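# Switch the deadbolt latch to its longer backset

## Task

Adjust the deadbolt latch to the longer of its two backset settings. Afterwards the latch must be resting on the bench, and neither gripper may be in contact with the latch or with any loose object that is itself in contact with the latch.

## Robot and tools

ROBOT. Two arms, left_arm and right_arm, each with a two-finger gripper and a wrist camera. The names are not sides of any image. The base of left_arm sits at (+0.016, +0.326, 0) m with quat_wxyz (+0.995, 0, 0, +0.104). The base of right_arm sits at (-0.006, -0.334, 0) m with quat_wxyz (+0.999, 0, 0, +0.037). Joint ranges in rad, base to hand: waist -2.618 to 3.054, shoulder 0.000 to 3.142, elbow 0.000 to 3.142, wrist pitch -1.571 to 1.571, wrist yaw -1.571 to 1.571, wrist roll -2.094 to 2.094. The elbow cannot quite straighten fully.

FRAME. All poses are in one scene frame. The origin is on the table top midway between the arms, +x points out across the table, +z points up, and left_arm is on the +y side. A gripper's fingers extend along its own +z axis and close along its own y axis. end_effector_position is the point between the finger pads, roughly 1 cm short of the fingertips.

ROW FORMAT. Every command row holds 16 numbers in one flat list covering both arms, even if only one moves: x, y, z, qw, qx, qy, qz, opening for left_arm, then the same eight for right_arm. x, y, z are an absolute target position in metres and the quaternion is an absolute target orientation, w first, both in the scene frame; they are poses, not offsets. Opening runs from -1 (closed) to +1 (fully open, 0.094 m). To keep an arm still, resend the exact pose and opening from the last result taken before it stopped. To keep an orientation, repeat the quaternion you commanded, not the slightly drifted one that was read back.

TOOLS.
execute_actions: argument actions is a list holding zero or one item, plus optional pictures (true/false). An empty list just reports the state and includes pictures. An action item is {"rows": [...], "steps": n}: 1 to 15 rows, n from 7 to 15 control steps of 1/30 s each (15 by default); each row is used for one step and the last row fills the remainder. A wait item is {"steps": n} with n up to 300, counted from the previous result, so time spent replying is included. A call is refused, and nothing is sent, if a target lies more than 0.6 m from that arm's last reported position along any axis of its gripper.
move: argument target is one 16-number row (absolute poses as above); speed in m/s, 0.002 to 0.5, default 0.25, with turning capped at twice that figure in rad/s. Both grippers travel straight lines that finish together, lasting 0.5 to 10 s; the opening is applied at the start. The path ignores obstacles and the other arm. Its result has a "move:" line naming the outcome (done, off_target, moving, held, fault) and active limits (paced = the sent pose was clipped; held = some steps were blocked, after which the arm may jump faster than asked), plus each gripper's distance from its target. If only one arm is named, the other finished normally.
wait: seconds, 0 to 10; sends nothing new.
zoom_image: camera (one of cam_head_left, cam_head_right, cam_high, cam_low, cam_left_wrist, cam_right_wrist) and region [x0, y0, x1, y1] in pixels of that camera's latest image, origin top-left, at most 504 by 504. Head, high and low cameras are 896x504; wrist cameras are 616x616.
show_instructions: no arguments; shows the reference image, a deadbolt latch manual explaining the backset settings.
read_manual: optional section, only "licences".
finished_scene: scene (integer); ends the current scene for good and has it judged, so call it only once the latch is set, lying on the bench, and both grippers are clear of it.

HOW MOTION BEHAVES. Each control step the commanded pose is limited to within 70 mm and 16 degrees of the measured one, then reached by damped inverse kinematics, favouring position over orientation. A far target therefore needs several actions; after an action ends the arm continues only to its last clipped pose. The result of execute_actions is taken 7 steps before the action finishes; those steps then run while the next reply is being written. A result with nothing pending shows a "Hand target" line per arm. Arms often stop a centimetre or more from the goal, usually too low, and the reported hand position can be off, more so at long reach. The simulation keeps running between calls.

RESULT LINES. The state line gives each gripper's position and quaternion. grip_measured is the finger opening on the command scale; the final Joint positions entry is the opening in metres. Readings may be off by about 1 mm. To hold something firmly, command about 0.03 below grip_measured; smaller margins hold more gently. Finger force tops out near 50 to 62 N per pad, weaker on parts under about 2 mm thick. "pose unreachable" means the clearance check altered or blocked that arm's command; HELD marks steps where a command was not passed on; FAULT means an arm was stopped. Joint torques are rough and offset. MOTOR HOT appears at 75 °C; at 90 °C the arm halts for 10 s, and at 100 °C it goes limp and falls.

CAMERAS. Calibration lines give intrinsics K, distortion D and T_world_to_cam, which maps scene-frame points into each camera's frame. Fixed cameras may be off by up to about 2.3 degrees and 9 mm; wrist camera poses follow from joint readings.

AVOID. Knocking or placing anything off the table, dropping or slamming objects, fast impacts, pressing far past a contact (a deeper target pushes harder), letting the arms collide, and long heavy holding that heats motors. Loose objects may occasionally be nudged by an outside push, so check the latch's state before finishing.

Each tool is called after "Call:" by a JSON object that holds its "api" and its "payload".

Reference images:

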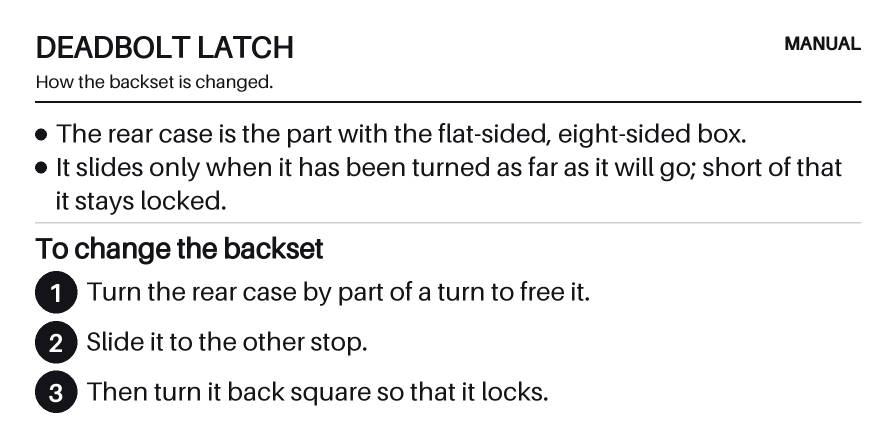

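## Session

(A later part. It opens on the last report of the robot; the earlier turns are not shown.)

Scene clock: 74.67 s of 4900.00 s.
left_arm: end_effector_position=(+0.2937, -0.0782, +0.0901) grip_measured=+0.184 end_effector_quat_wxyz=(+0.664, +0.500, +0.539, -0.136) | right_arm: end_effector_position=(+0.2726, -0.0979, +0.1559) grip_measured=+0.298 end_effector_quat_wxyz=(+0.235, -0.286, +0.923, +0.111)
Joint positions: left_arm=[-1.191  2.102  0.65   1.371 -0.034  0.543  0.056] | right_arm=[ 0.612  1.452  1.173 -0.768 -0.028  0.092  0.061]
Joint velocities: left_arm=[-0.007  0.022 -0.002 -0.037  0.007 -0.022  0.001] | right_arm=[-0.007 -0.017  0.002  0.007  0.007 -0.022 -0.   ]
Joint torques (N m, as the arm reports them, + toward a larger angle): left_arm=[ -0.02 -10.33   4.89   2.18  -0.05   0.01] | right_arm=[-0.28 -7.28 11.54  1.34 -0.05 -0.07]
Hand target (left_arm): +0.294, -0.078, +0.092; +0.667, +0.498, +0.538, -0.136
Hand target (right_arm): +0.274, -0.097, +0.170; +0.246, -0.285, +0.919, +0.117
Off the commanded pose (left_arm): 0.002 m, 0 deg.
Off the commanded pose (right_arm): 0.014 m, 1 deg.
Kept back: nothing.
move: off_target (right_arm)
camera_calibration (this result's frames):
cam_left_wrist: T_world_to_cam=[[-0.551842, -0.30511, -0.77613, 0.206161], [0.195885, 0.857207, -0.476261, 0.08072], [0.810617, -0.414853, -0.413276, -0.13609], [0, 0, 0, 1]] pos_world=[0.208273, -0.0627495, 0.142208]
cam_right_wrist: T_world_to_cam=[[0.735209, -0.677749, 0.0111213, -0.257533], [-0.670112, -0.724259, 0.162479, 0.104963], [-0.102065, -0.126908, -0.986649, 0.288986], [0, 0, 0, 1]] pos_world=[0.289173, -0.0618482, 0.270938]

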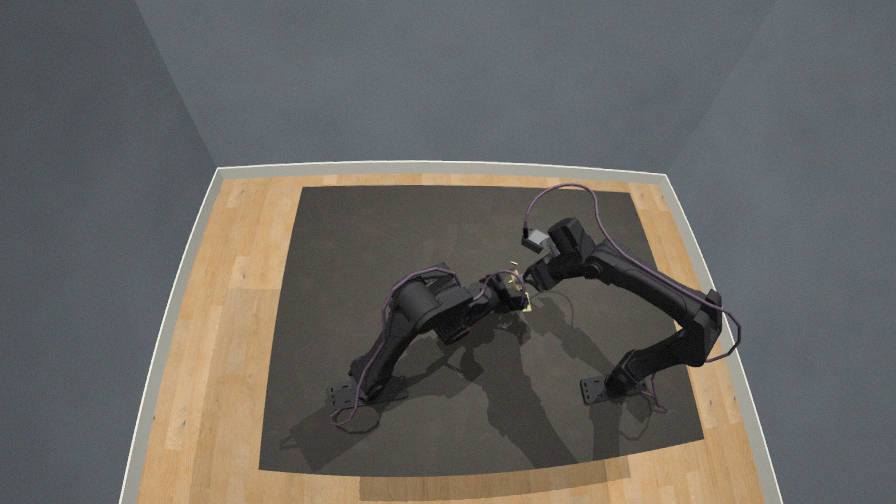

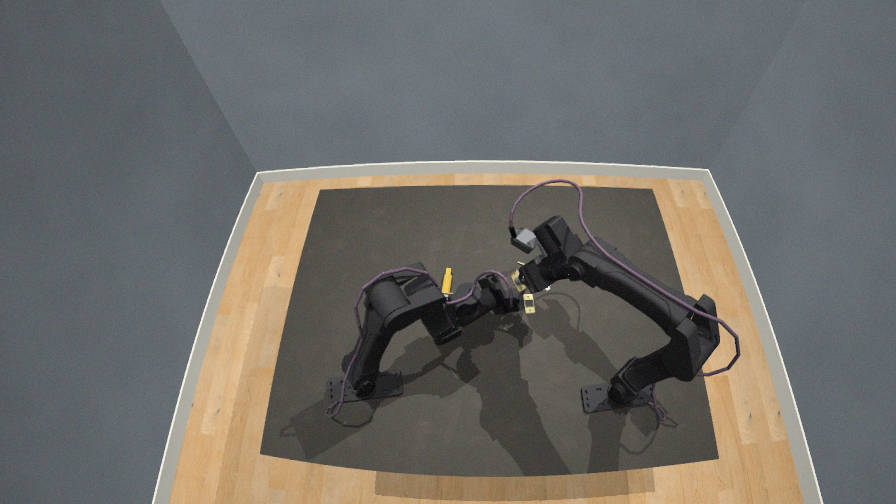

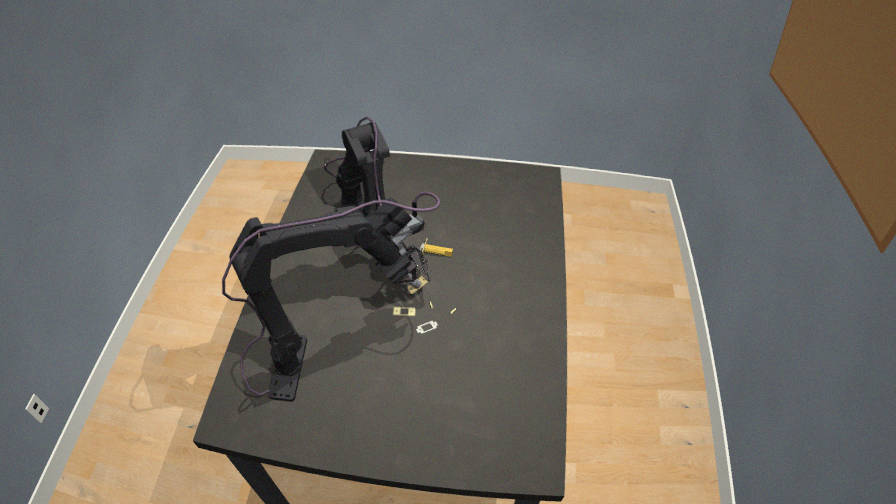

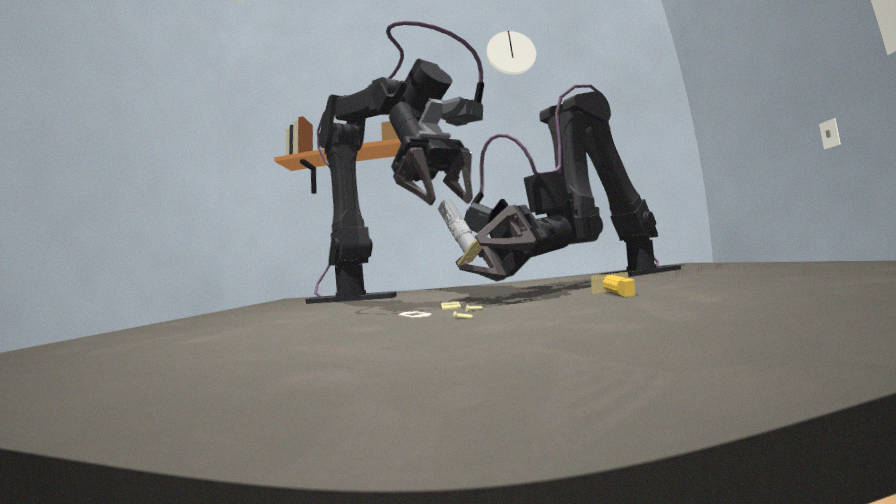

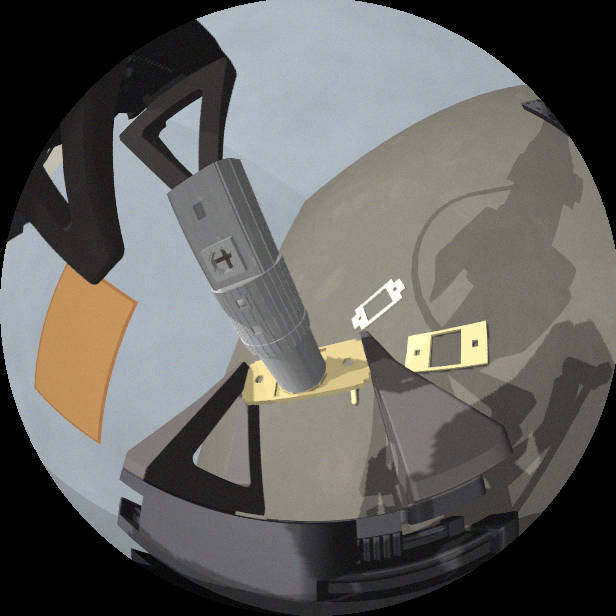

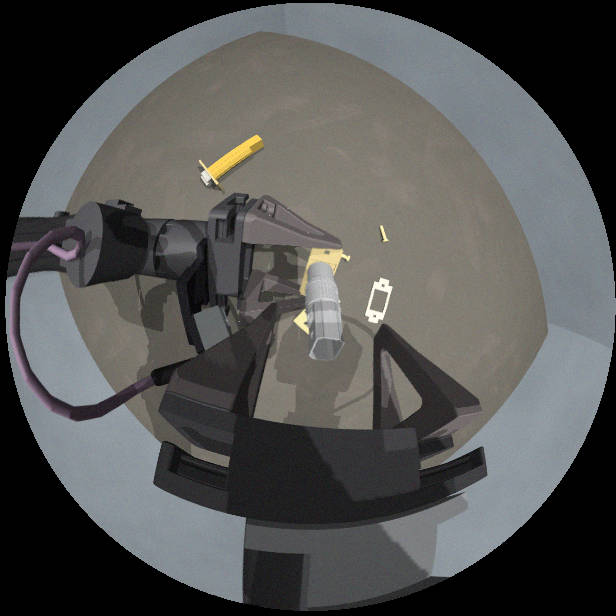

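Call:
{"api": "move", "payload": {"target": [0.2938, -0.0783, 0.0918, 0.667, 0.498, 0.538, -0.136, 0.10, 0.2755, -0.0936, 0.137, 0.2453, -0.2853, 0.9194, 0.1167, 0.3], "speed": 0.06}}

Scene clock: 76.13 s of 4900.00 s.
left_arm: end_effector_position=(+0.2936, -0.0782, +0.0900) grip_measured=+0.184 end_effector_quat_wxyz=(+0.664, +0.500, +0.539, -0.136) | right_arm: end_effector_position=(+0.2786, -0.0930, +0.1451) grip_measured=+0.298 end_effector_quat_wxyz=(+0.253, -0.284, +0.917, +0.118)
Joint positions: left_arm=[-1.191  2.102  0.65   1.371 -0.034  0.543  0.056] | right_arm=[ 0.612  1.452  1.109 -0.662 -0.028  0.092  0.061]
Joint velocities: left_arm=[ 0.012 -0.002 -0.007  0.007  0.007  0.007  0.001] | right_arm=[ 0.007 -0.007  0.022 -0.081  0.007  0.022  0.   ]
Joint torques (N m, as the arm reports them, + toward a larger angle): left_arm=[ -0.07 -10.22   4.89   2.18  -0.04   0.02] | right_arm=[ 0.23 -5.6   7.19  1.65 -0.02  0.  ]
Hand target (left_arm): +0.294, -0.078, +0.092; +0.667, +0.498, +0.538, -0.136
Hand target (right_arm): +0.276, -0.094, +0.137; +0.245, -0.285, +0.919, +0.117
Off the commanded pose (left_arm): 0.002 m, 0 deg.
Off the commanded pose (right_arm): 0.009 m, 1 deg.
Kept back: nothing.
move: done
camera_calibration (this result's frames):
cam_left_wrist: T_world_to_cam=[[-0.552006, -0.304864, -0.776111, 0.206153], [0.195785, 0.857359, -0.47603, 0.080691], [0.81053, -0.414722, -0.413579, -0.13606], [0, 0, 0, 1]] pos_world=[0.20828, -0.0627597, 0.142137]
cam_right_wrist: T_world_to_cam=[[0.734758, -0.678118, 0.0169303, -0.259243], [-0.674686, -0.728, 0.121715, 0.121081], [-0.0702119, -0.100854, -0.992421, 0.273972], [0, 0, 0, 1]] pos_world=[0.291409, -0.0600196, 0.261547]

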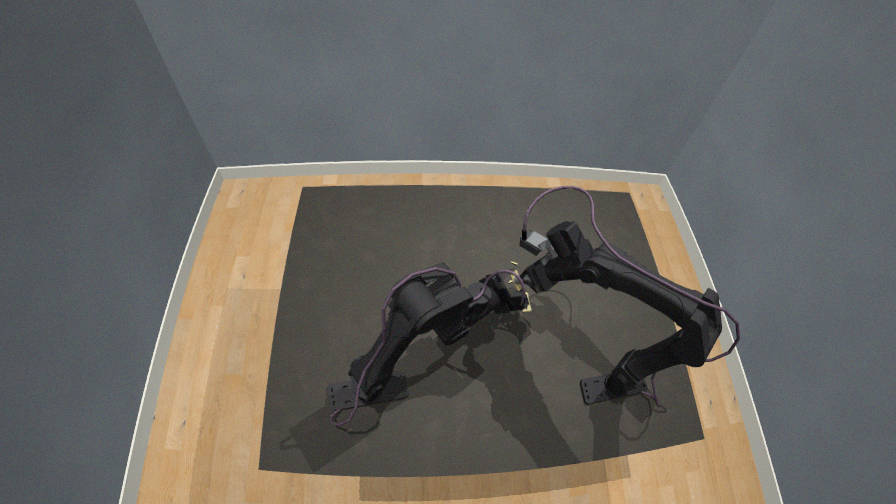

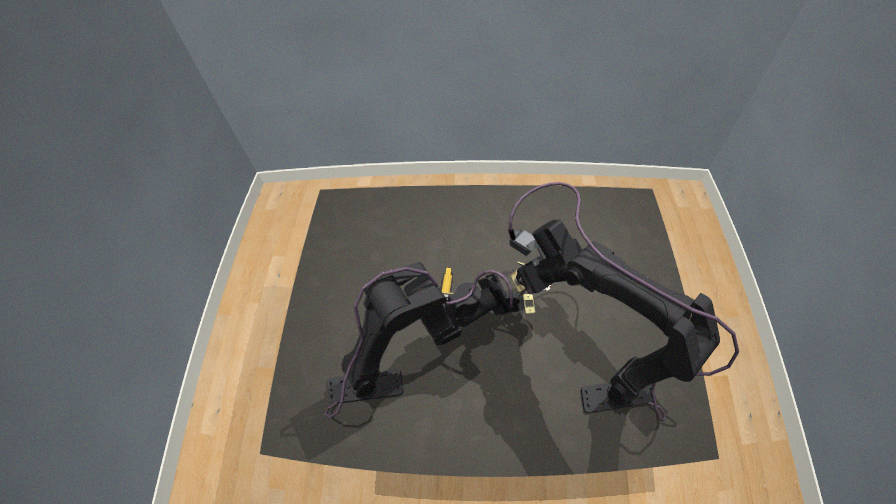

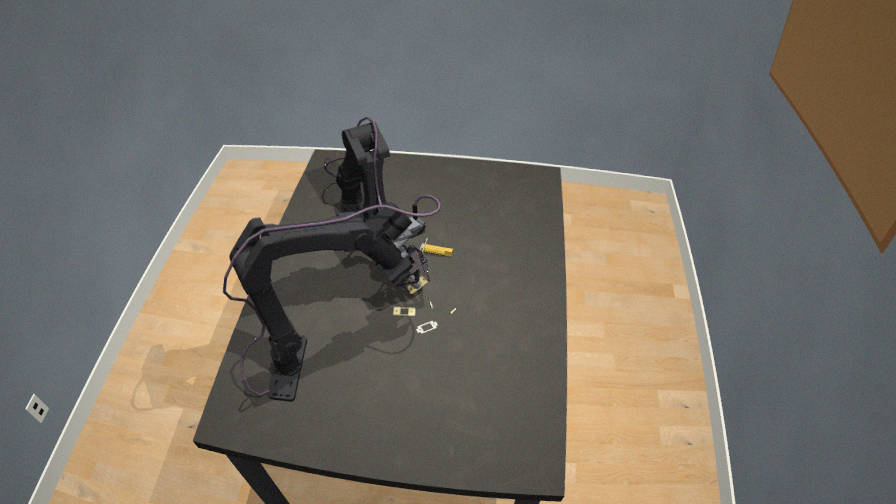

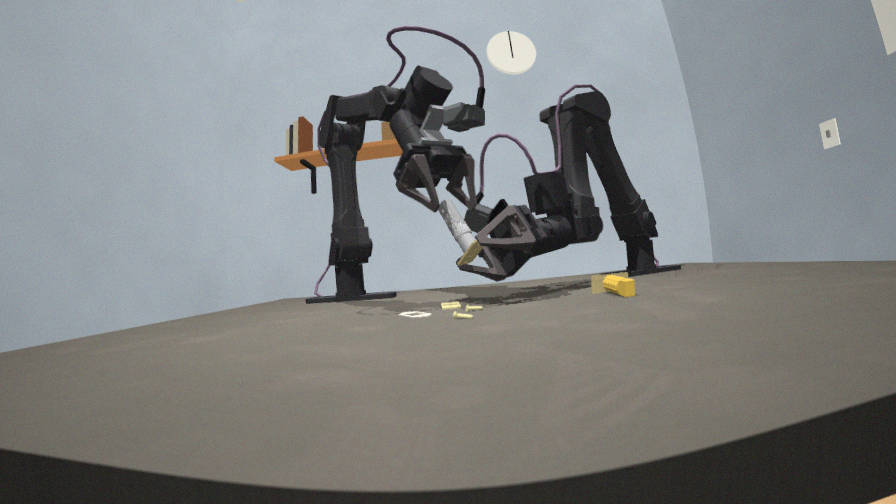

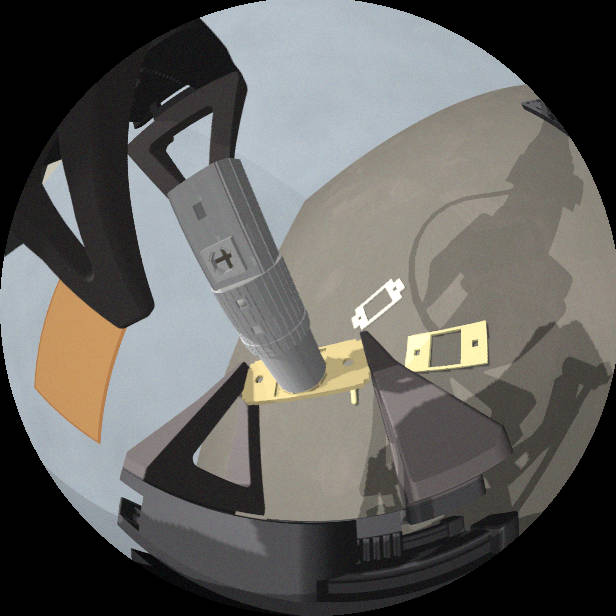

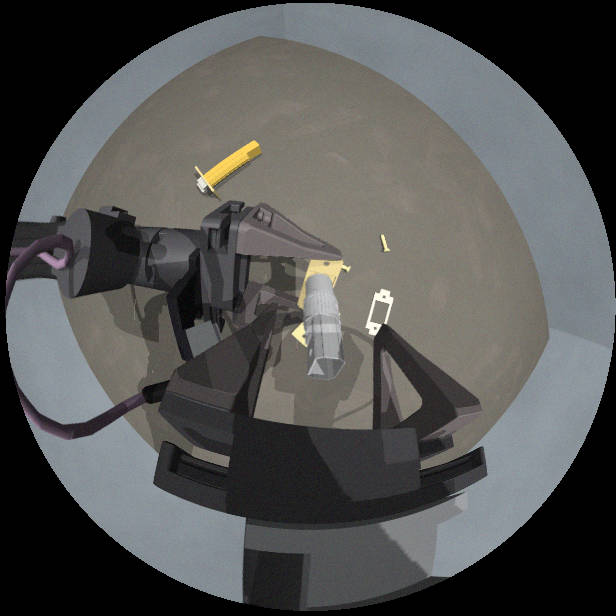

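Call:
{"api": "zoom_image", "payload": {"camera": "cam_right_wrist", "region": [230, 250, 430, 450]}}

Region (230, 250, 430, 450) of cam_right_wrist's 616x616 image, scaled by 2.520, with more detail than that image has.

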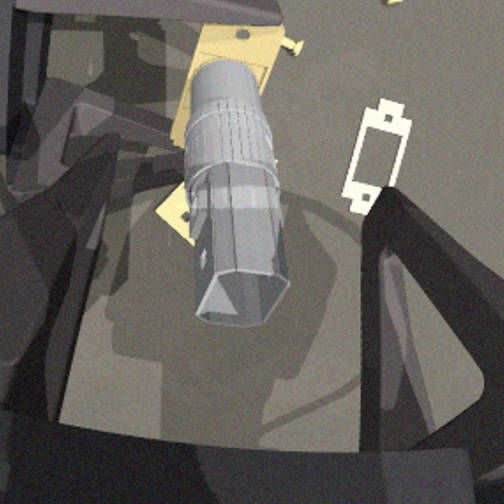

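Call:
{"api": "move", "payload": {"target": [0.2938, -0.0783, 0.0918, 0.667, 0.498, 0.538, -0.136, 0.10, 0.2786, -0.0930, 0.1451, 0.253, -0.284, 0.917, 0.118, -0.6], "speed": 0.05}}

Scene clock: 78.30 s of 4900.00 s.
left_arm: end_effector_position=(+0.2936, -0.0782, +0.0898) grip_measured=+0.184 end_effector_quat_wxyz=(+0.664, +0.500, +0.539, -0.136) | right_arm: end_effector_position=(+0.2789, -0.0931, +0.1453) grip_measured=-0.598 end_effector_quat_wxyz=(+0.254, -0.284, +0.917, +0.118)
Joint positions: left_arm=[-1.191  2.102  0.65   1.37  -0.034  0.543  0.056] | right_arm=[ 0.612  1.452  1.109 -0.661 -0.026  0.092  0.019]
Joint velocities: left_arm=[-0.007 -0.012 -0.002 -0.037 -0.022  0.007  0.   ] | right_arm=[-0.022 -0.002 -0.002 -0.081  0.007 -0.081  0.001]
Joint torques (N m, as the arm reports them, + toward a larger angle): left_arm=[ -0.1  -10.28   4.87   2.19  -0.05   0.02] | right_arm=[ 0.03 -6.09  9.    1.54  0.   -0.02]
Hand target (left_arm): +0.294, -0.078, +0.092; +0.667, +0.498, +0.538, -0.136
Hand target (right_arm): +0.279, -0.093, +0.145; +0.253, -0.284, +0.917, +0.118
Off the commanded pose (left_arm): 0.002 m, 0 deg.
Off the commanded pose (right_arm): 0.000 m, 0 deg.
Kept back: nothing.
move: done
camera_calibration (this result's frames):
cam_left_wrist: T_world_to_cam=[[-0.552334, -0.304371, -0.77607, 0.206136], [0.195583, 0.857661, -0.475568, 0.0806329], [0.810354, -0.414459, -0.414185, -0.135999], [0, 0, 0, 1]] pos_world=[0.208293, -0.0627798, 0.141994]
cam_right_wrist: T_world_to_cam=[[0.734172, -0.678715, 0.0183644, -0.259649], [-0.675488, -0.727415, 0.120765, 0.121682], [-0.0686062, -0.101067, -0.992511, 0.273682], [0, 0, 0, 1]] pos_world=[0.291599, -0.0600542, 0.261706]

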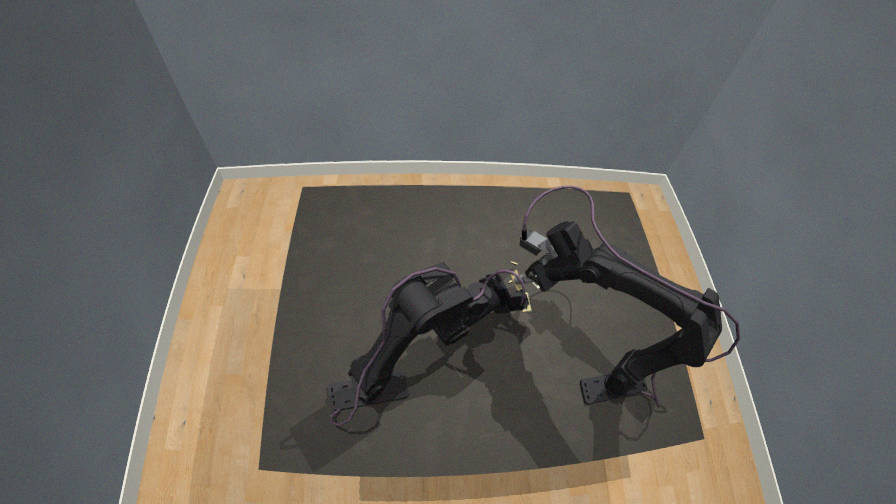

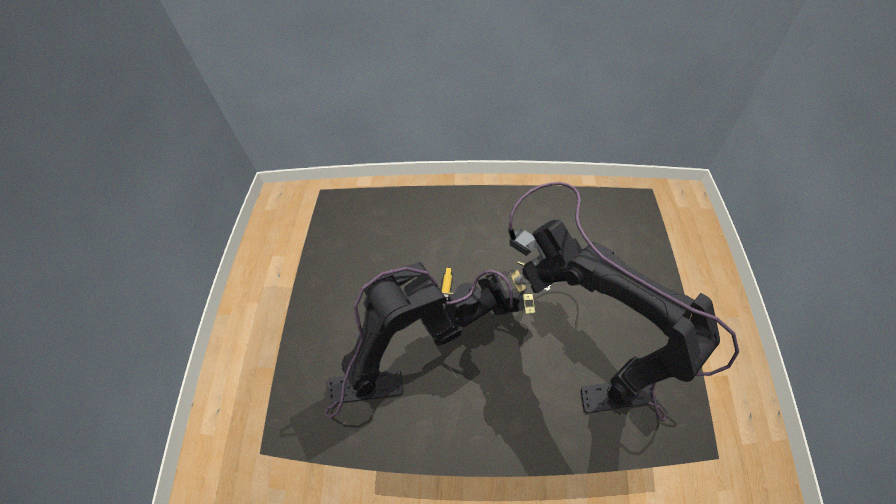

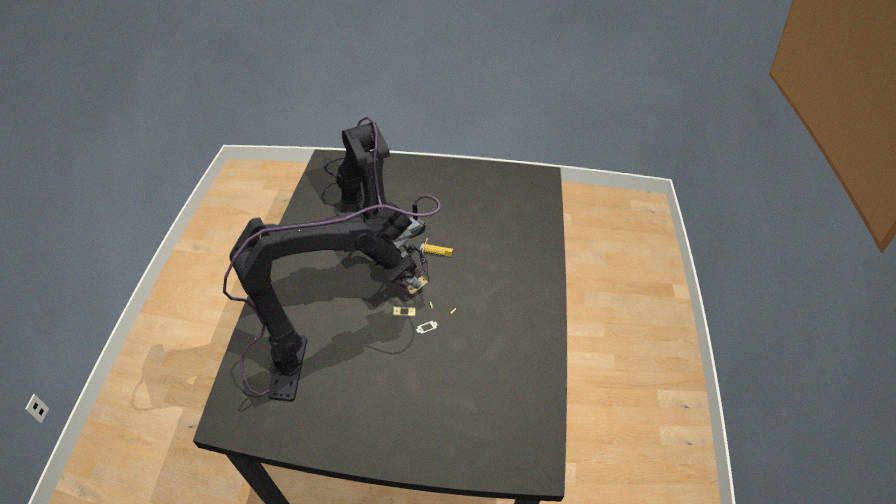

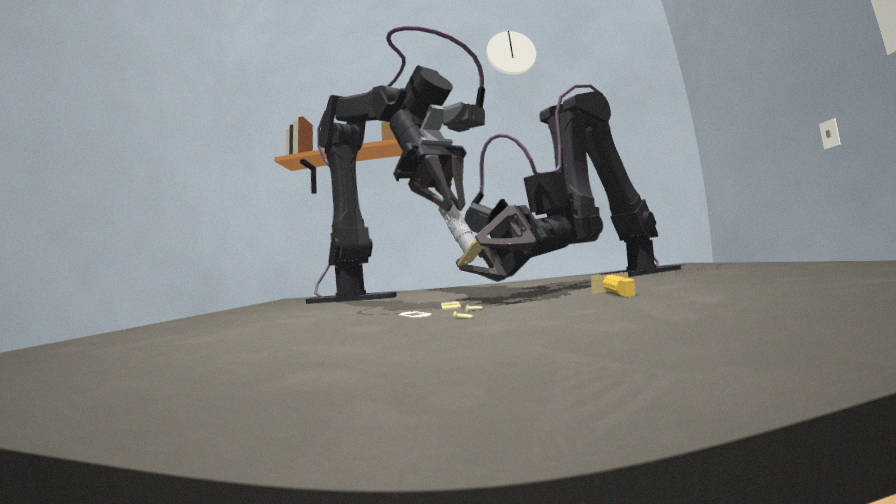

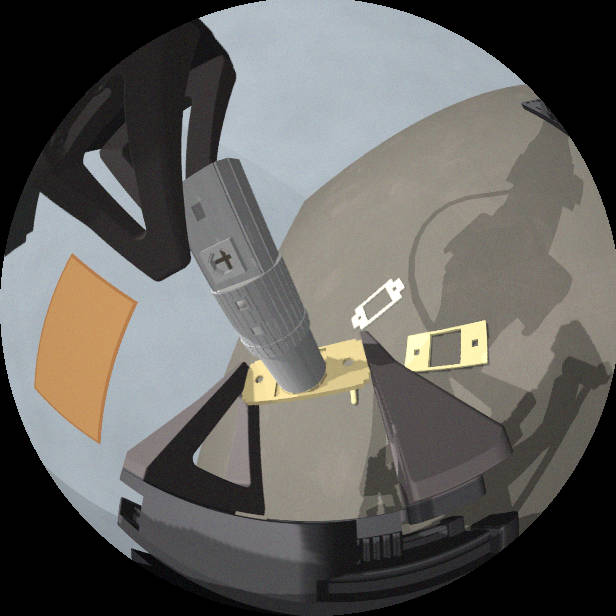

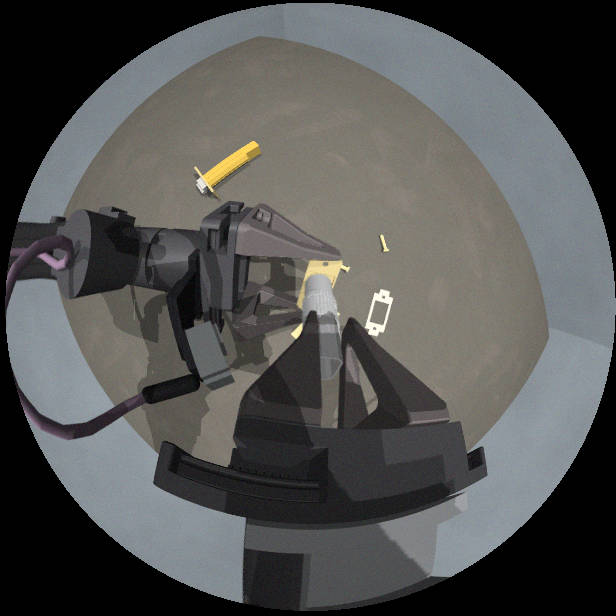

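Call:
{"api": "move", "payload": {"target": [0.2938, -0.0783, 0.0918, 0.667, 0.498, 0.538, -0.136, 0.10, 0.2786, -0.0930, 0.1451, 0.253, -0.284, 0.917, 0.118, -0.75], "speed": 0.05}}

Scene clock: 79.27 s of 4900.00 s.
left_arm: end_effector_position=(+0.2936, -0.0782, +0.0896) grip_measured=+0.184 end_effector_quat_wxyz=(+0.664, +0.500, +0.540, -0.136) | right_arm: end_effector_position=(+0.2790, -0.0932, +0.1453) grip_measured=-0.674 end_effector_quat_wxyz=(+0.254, -0.284, +0.917, +0.117)
Joint positions: left_arm=[-1.191  2.102  0.65   1.369 -0.034  0.543  0.056] | right_arm=[ 0.612  1.452  1.109 -0.661 -0.026  0.092  0.015]
Joint velocities: left_arm=[ 0.002 -0.037  0.007 -0.022 -0.007 -0.022  0.   ] | right_arm=[-0.007 -0.007 -0.007  0.037  0.007 -0.066  0.001]
Joint torques (N m, as the arm reports them, + toward a larger angle): left_arm=[ -0.08 -10.26   4.93   2.19  -0.05   0.02] | right_arm=[-0.03 -6.01  9.05  1.55 -0.04  0.  ]
Hand target (left_arm): +0.294, -0.078, +0.092; +0.667, +0.498, +0.538, -0.136
Hand target (right_arm): +0.279, -0.093, +0.145; +0.253, -0.284, +0.917, +0.118
Off the commanded pose (left_arm): 0.002 m, 0 deg.
Off the commanded pose (right_arm): 0.000 m, 0 deg.
Kept back: nothing.
move: done
camera_calibration (this result's frames):
cam_left_wrist: T_world_to_cam=[[-0.552662, -0.303879, -0.77603, 0.20612], [0.195382, 0.857963, -0.475106, 0.0805748], [0.810179, -0.414196, -0.414791, -0.135939], [0, 0, 0, 1]] pos_world=[0.208307, -0.0627999, 0.141851]
cam_right_wrist: T_world_to_cam=[[0.73403, -0.67886, 0.018683, -0.259737], [-0.675662, -0.727246, 0.120808, 0.121732], [-0.0684247, -0.1013, -0.9925, 0.273605], [0, 0, 0, 1]] pos_world=[0.291625, -0.0600798, 0.261699]

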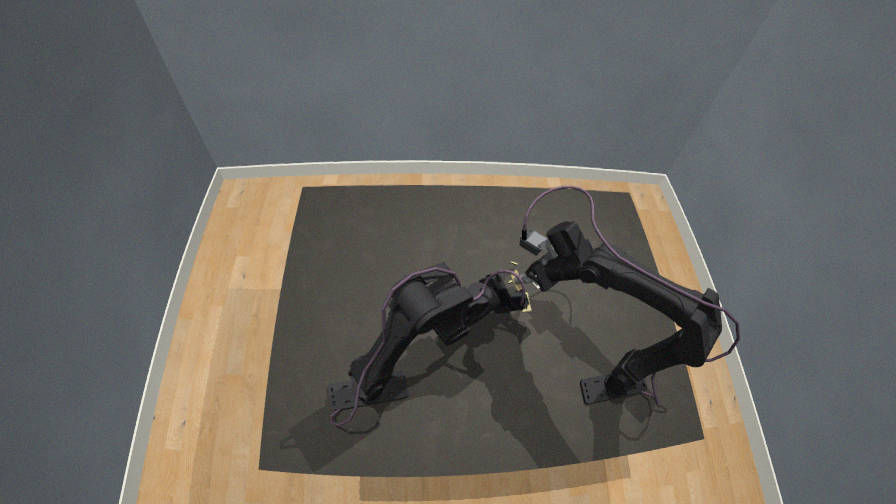

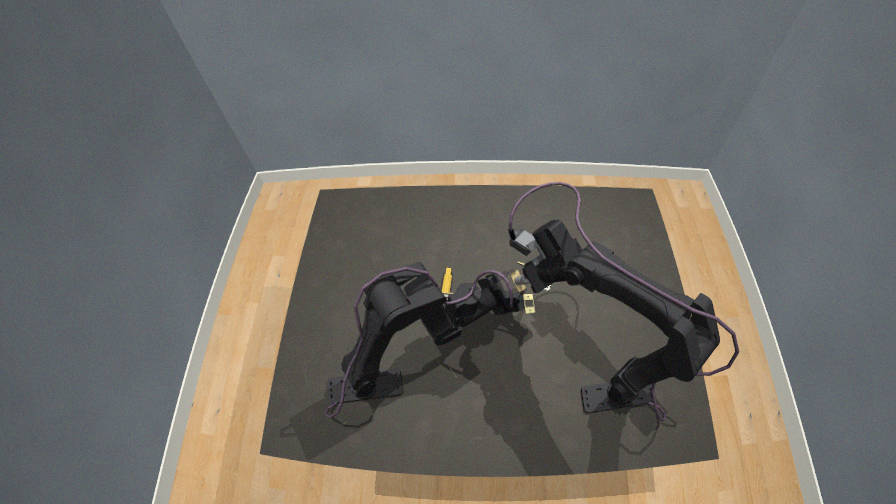

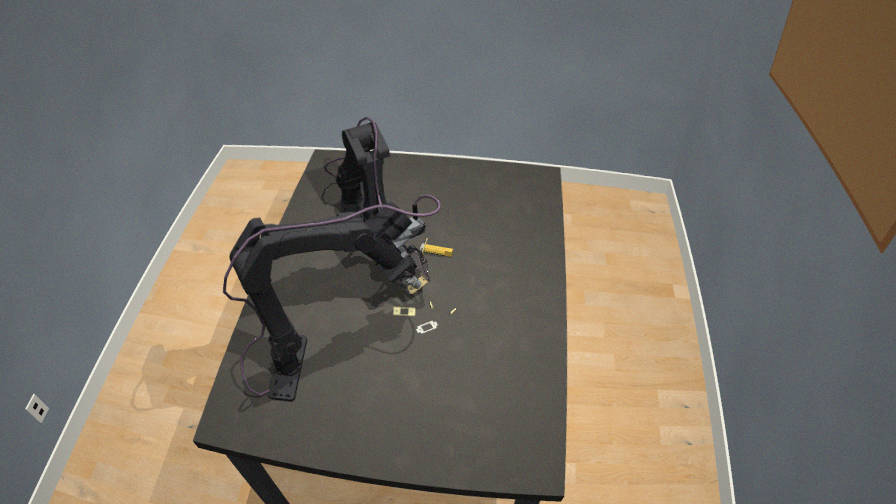

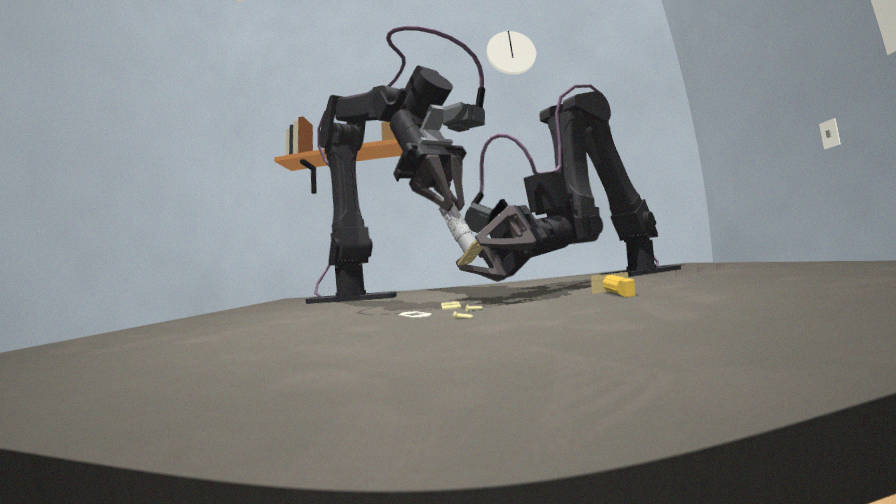

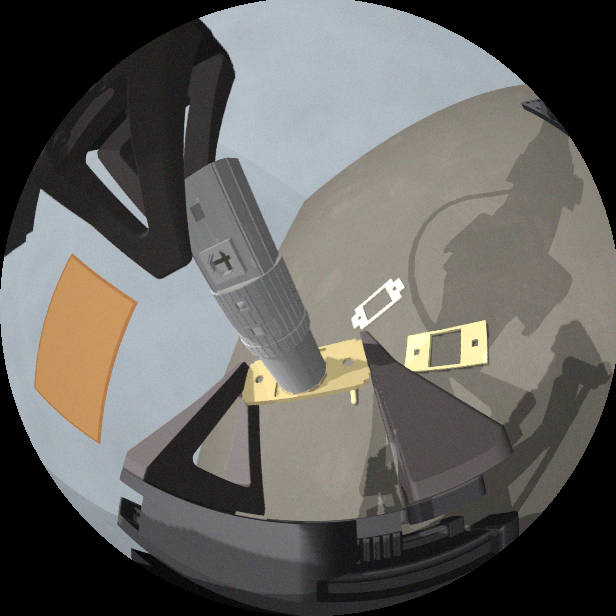

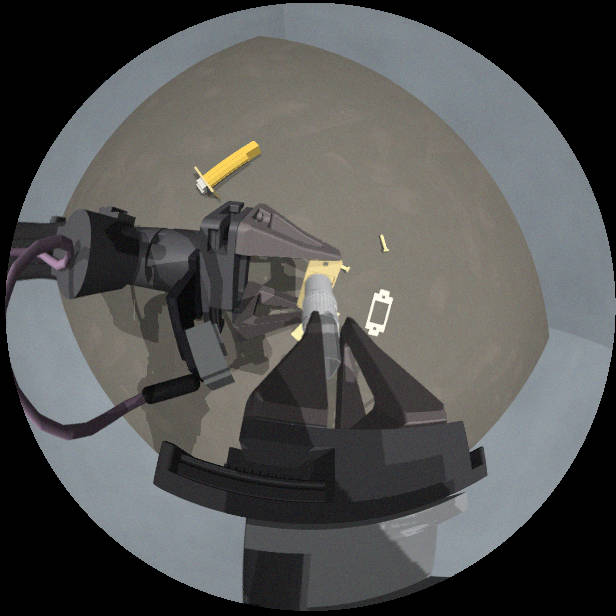

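Call:
{"api": "zoom_image", "payload": {"camera": "cam_left_wrist", "region": [80, 100, 340, 360]}}

Region (80, 100, 340, 360) of cam_left_wrist's 616x616 image, scaled by 1.938, with more detail than that image has.

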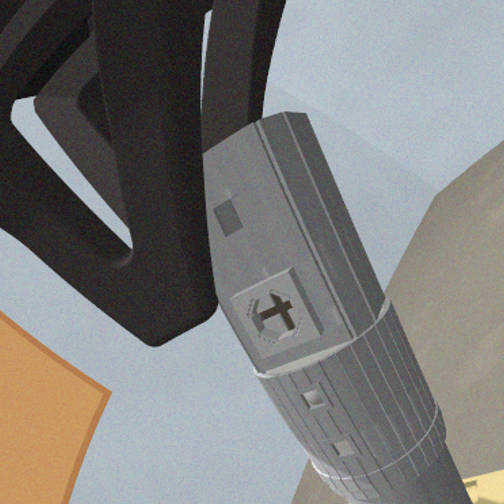

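Call:
{"api": "move", "payload": {"target": [0.2938, -0.0783, 0.0918, 0.667, 0.498, 0.538, -0.136, 0.10, 0.2790, -0.0932, 0.1453, 0.253, -0.284, 0.917, 0.118, -0.1], "speed": 0.05}}

Scene clock: 81.80 s of 4900.00 s.
left_arm: end_effector_position=(+0.2936, -0.0782, +0.0891) grip_measured=+0.184 end_effector_quat_wxyz=(+0.663, +0.500, +0.540, -0.136) | right_arm: end_effector_position=(+0.2790, -0.0932, +0.1453) grip_measured=-0.102 end_effector_quat_wxyz=(+0.254, -0.284, +0.917, +0.117)
Joint positions: left_arm=[-1.191  2.102  0.65   1.367 -0.034  0.543  0.056] | right_arm=[ 0.612  1.452  1.109 -0.661 -0.025  0.092  0.042]
Joint velocities: left_arm=[-0.017  0.002  0.017 -0.007  0.037  0.007  0.   ] | right_arm=[ 0.002  0.002  0.002 -0.081  0.095  0.037  0.   ]
Joint torques (N m, as the arm reports them, + toward a larger angle): left_arm=[ -0.03 -10.3    4.87   2.21  -0.05   0.03] | right_arm=[-0.07 -5.92  9.08  1.53 -0.02 -0.03]
Hand target (left_arm): +0.294, -0.078, +0.092; +0.667, +0.498, +0.538, -0.136
Hand target (right_arm): +0.279, -0.093, +0.145; +0.253, -0.284, +0.917, +0.118
Off the commanded pose (left_arm): 0.003 m, 1 deg.
Off the commanded pose (right_arm): 0.000 m, 0 deg.
Kept back: nothing.
move: done
camera_calibration (this result's frames):
cam_left_wrist: T_world_to_cam=[[-0.553483, -0.302647, -0.775926, 0.206079], [0.19488, 0.858716, -0.47395, 0.0804293], [0.80974, -0.413536, -0.416305, -0.135788], [0, 0, 0, 1]] pos_world=[0.20834, -0.0628497, 0.141493]
cam_right_wrist: T_world_to_cam=[[0.733887, -0.679006, 0.0190017, -0.259824], [-0.675835, -0.727078, 0.120852, 0.121782], [-0.0682433, -0.101533, -0.992489, 0.273527], [0, 0, 0, 1]] pos_world=[0.291652, -0.0601055, 0.261692]

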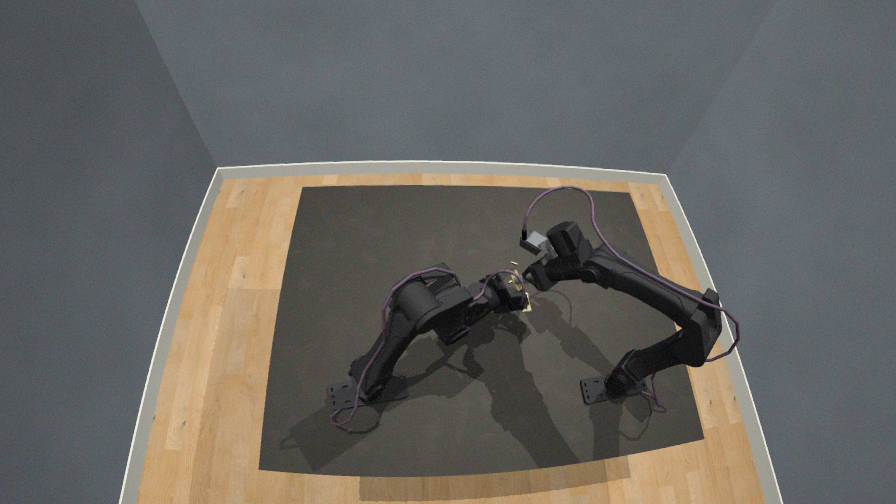

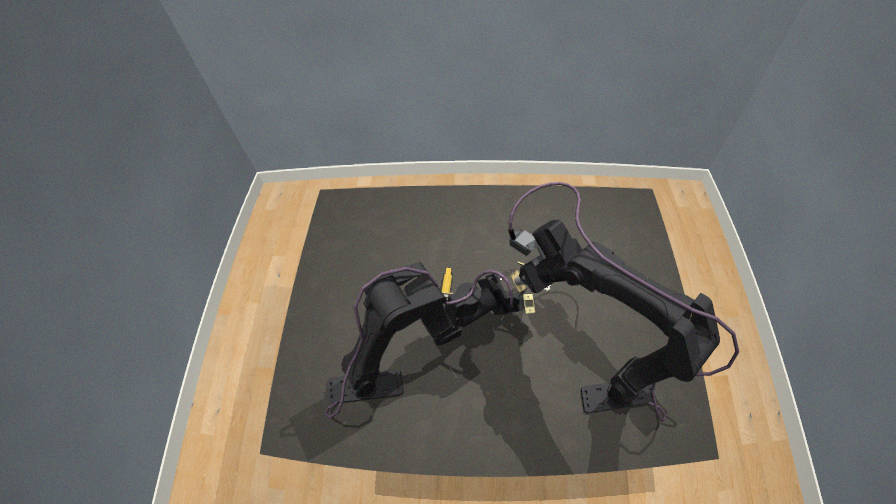

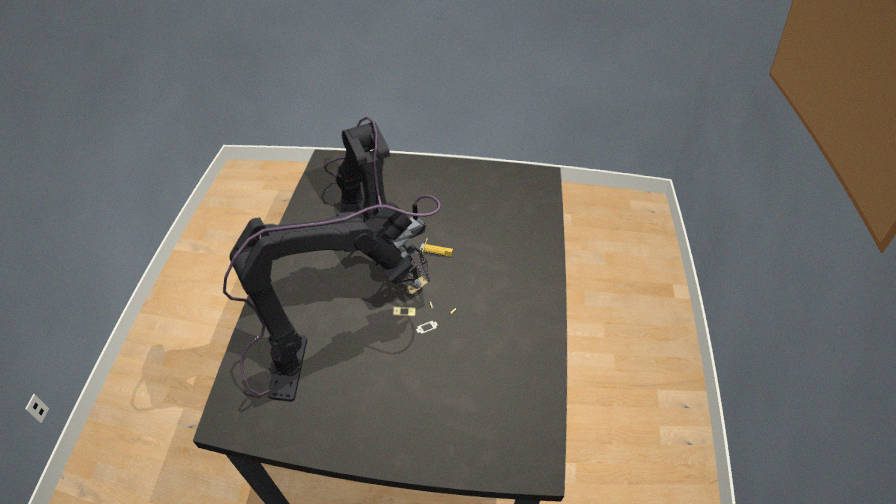

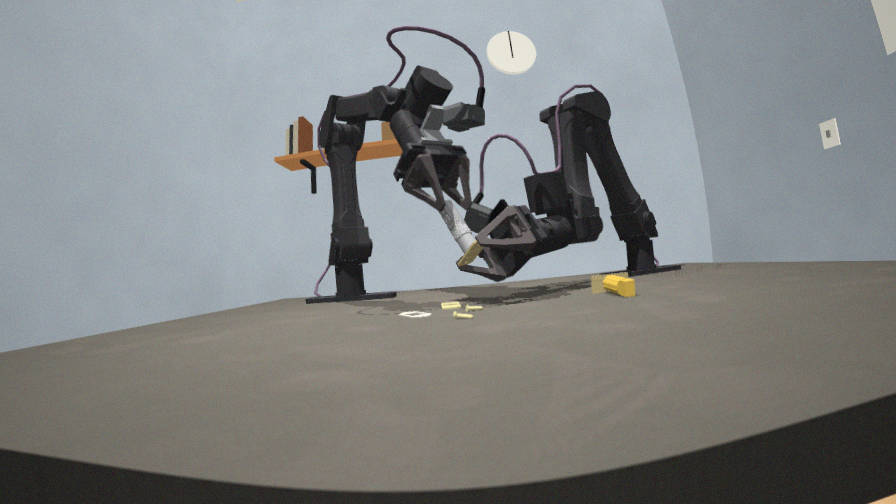

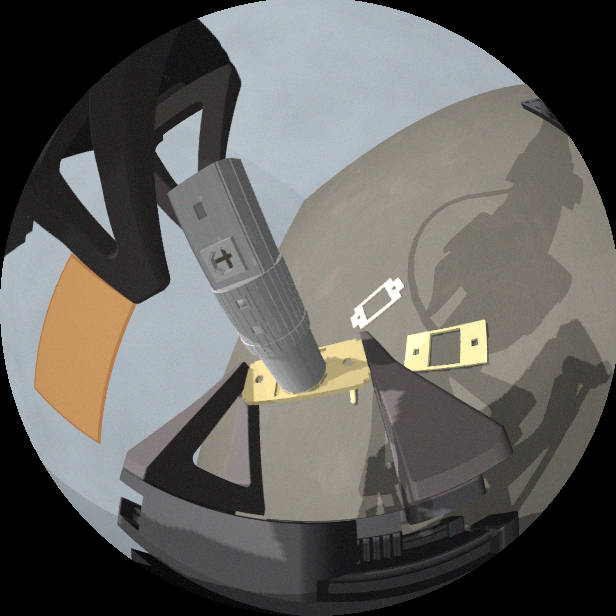

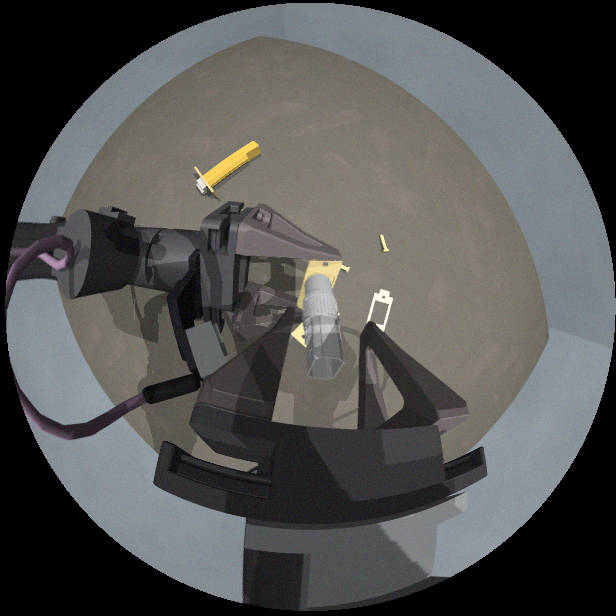

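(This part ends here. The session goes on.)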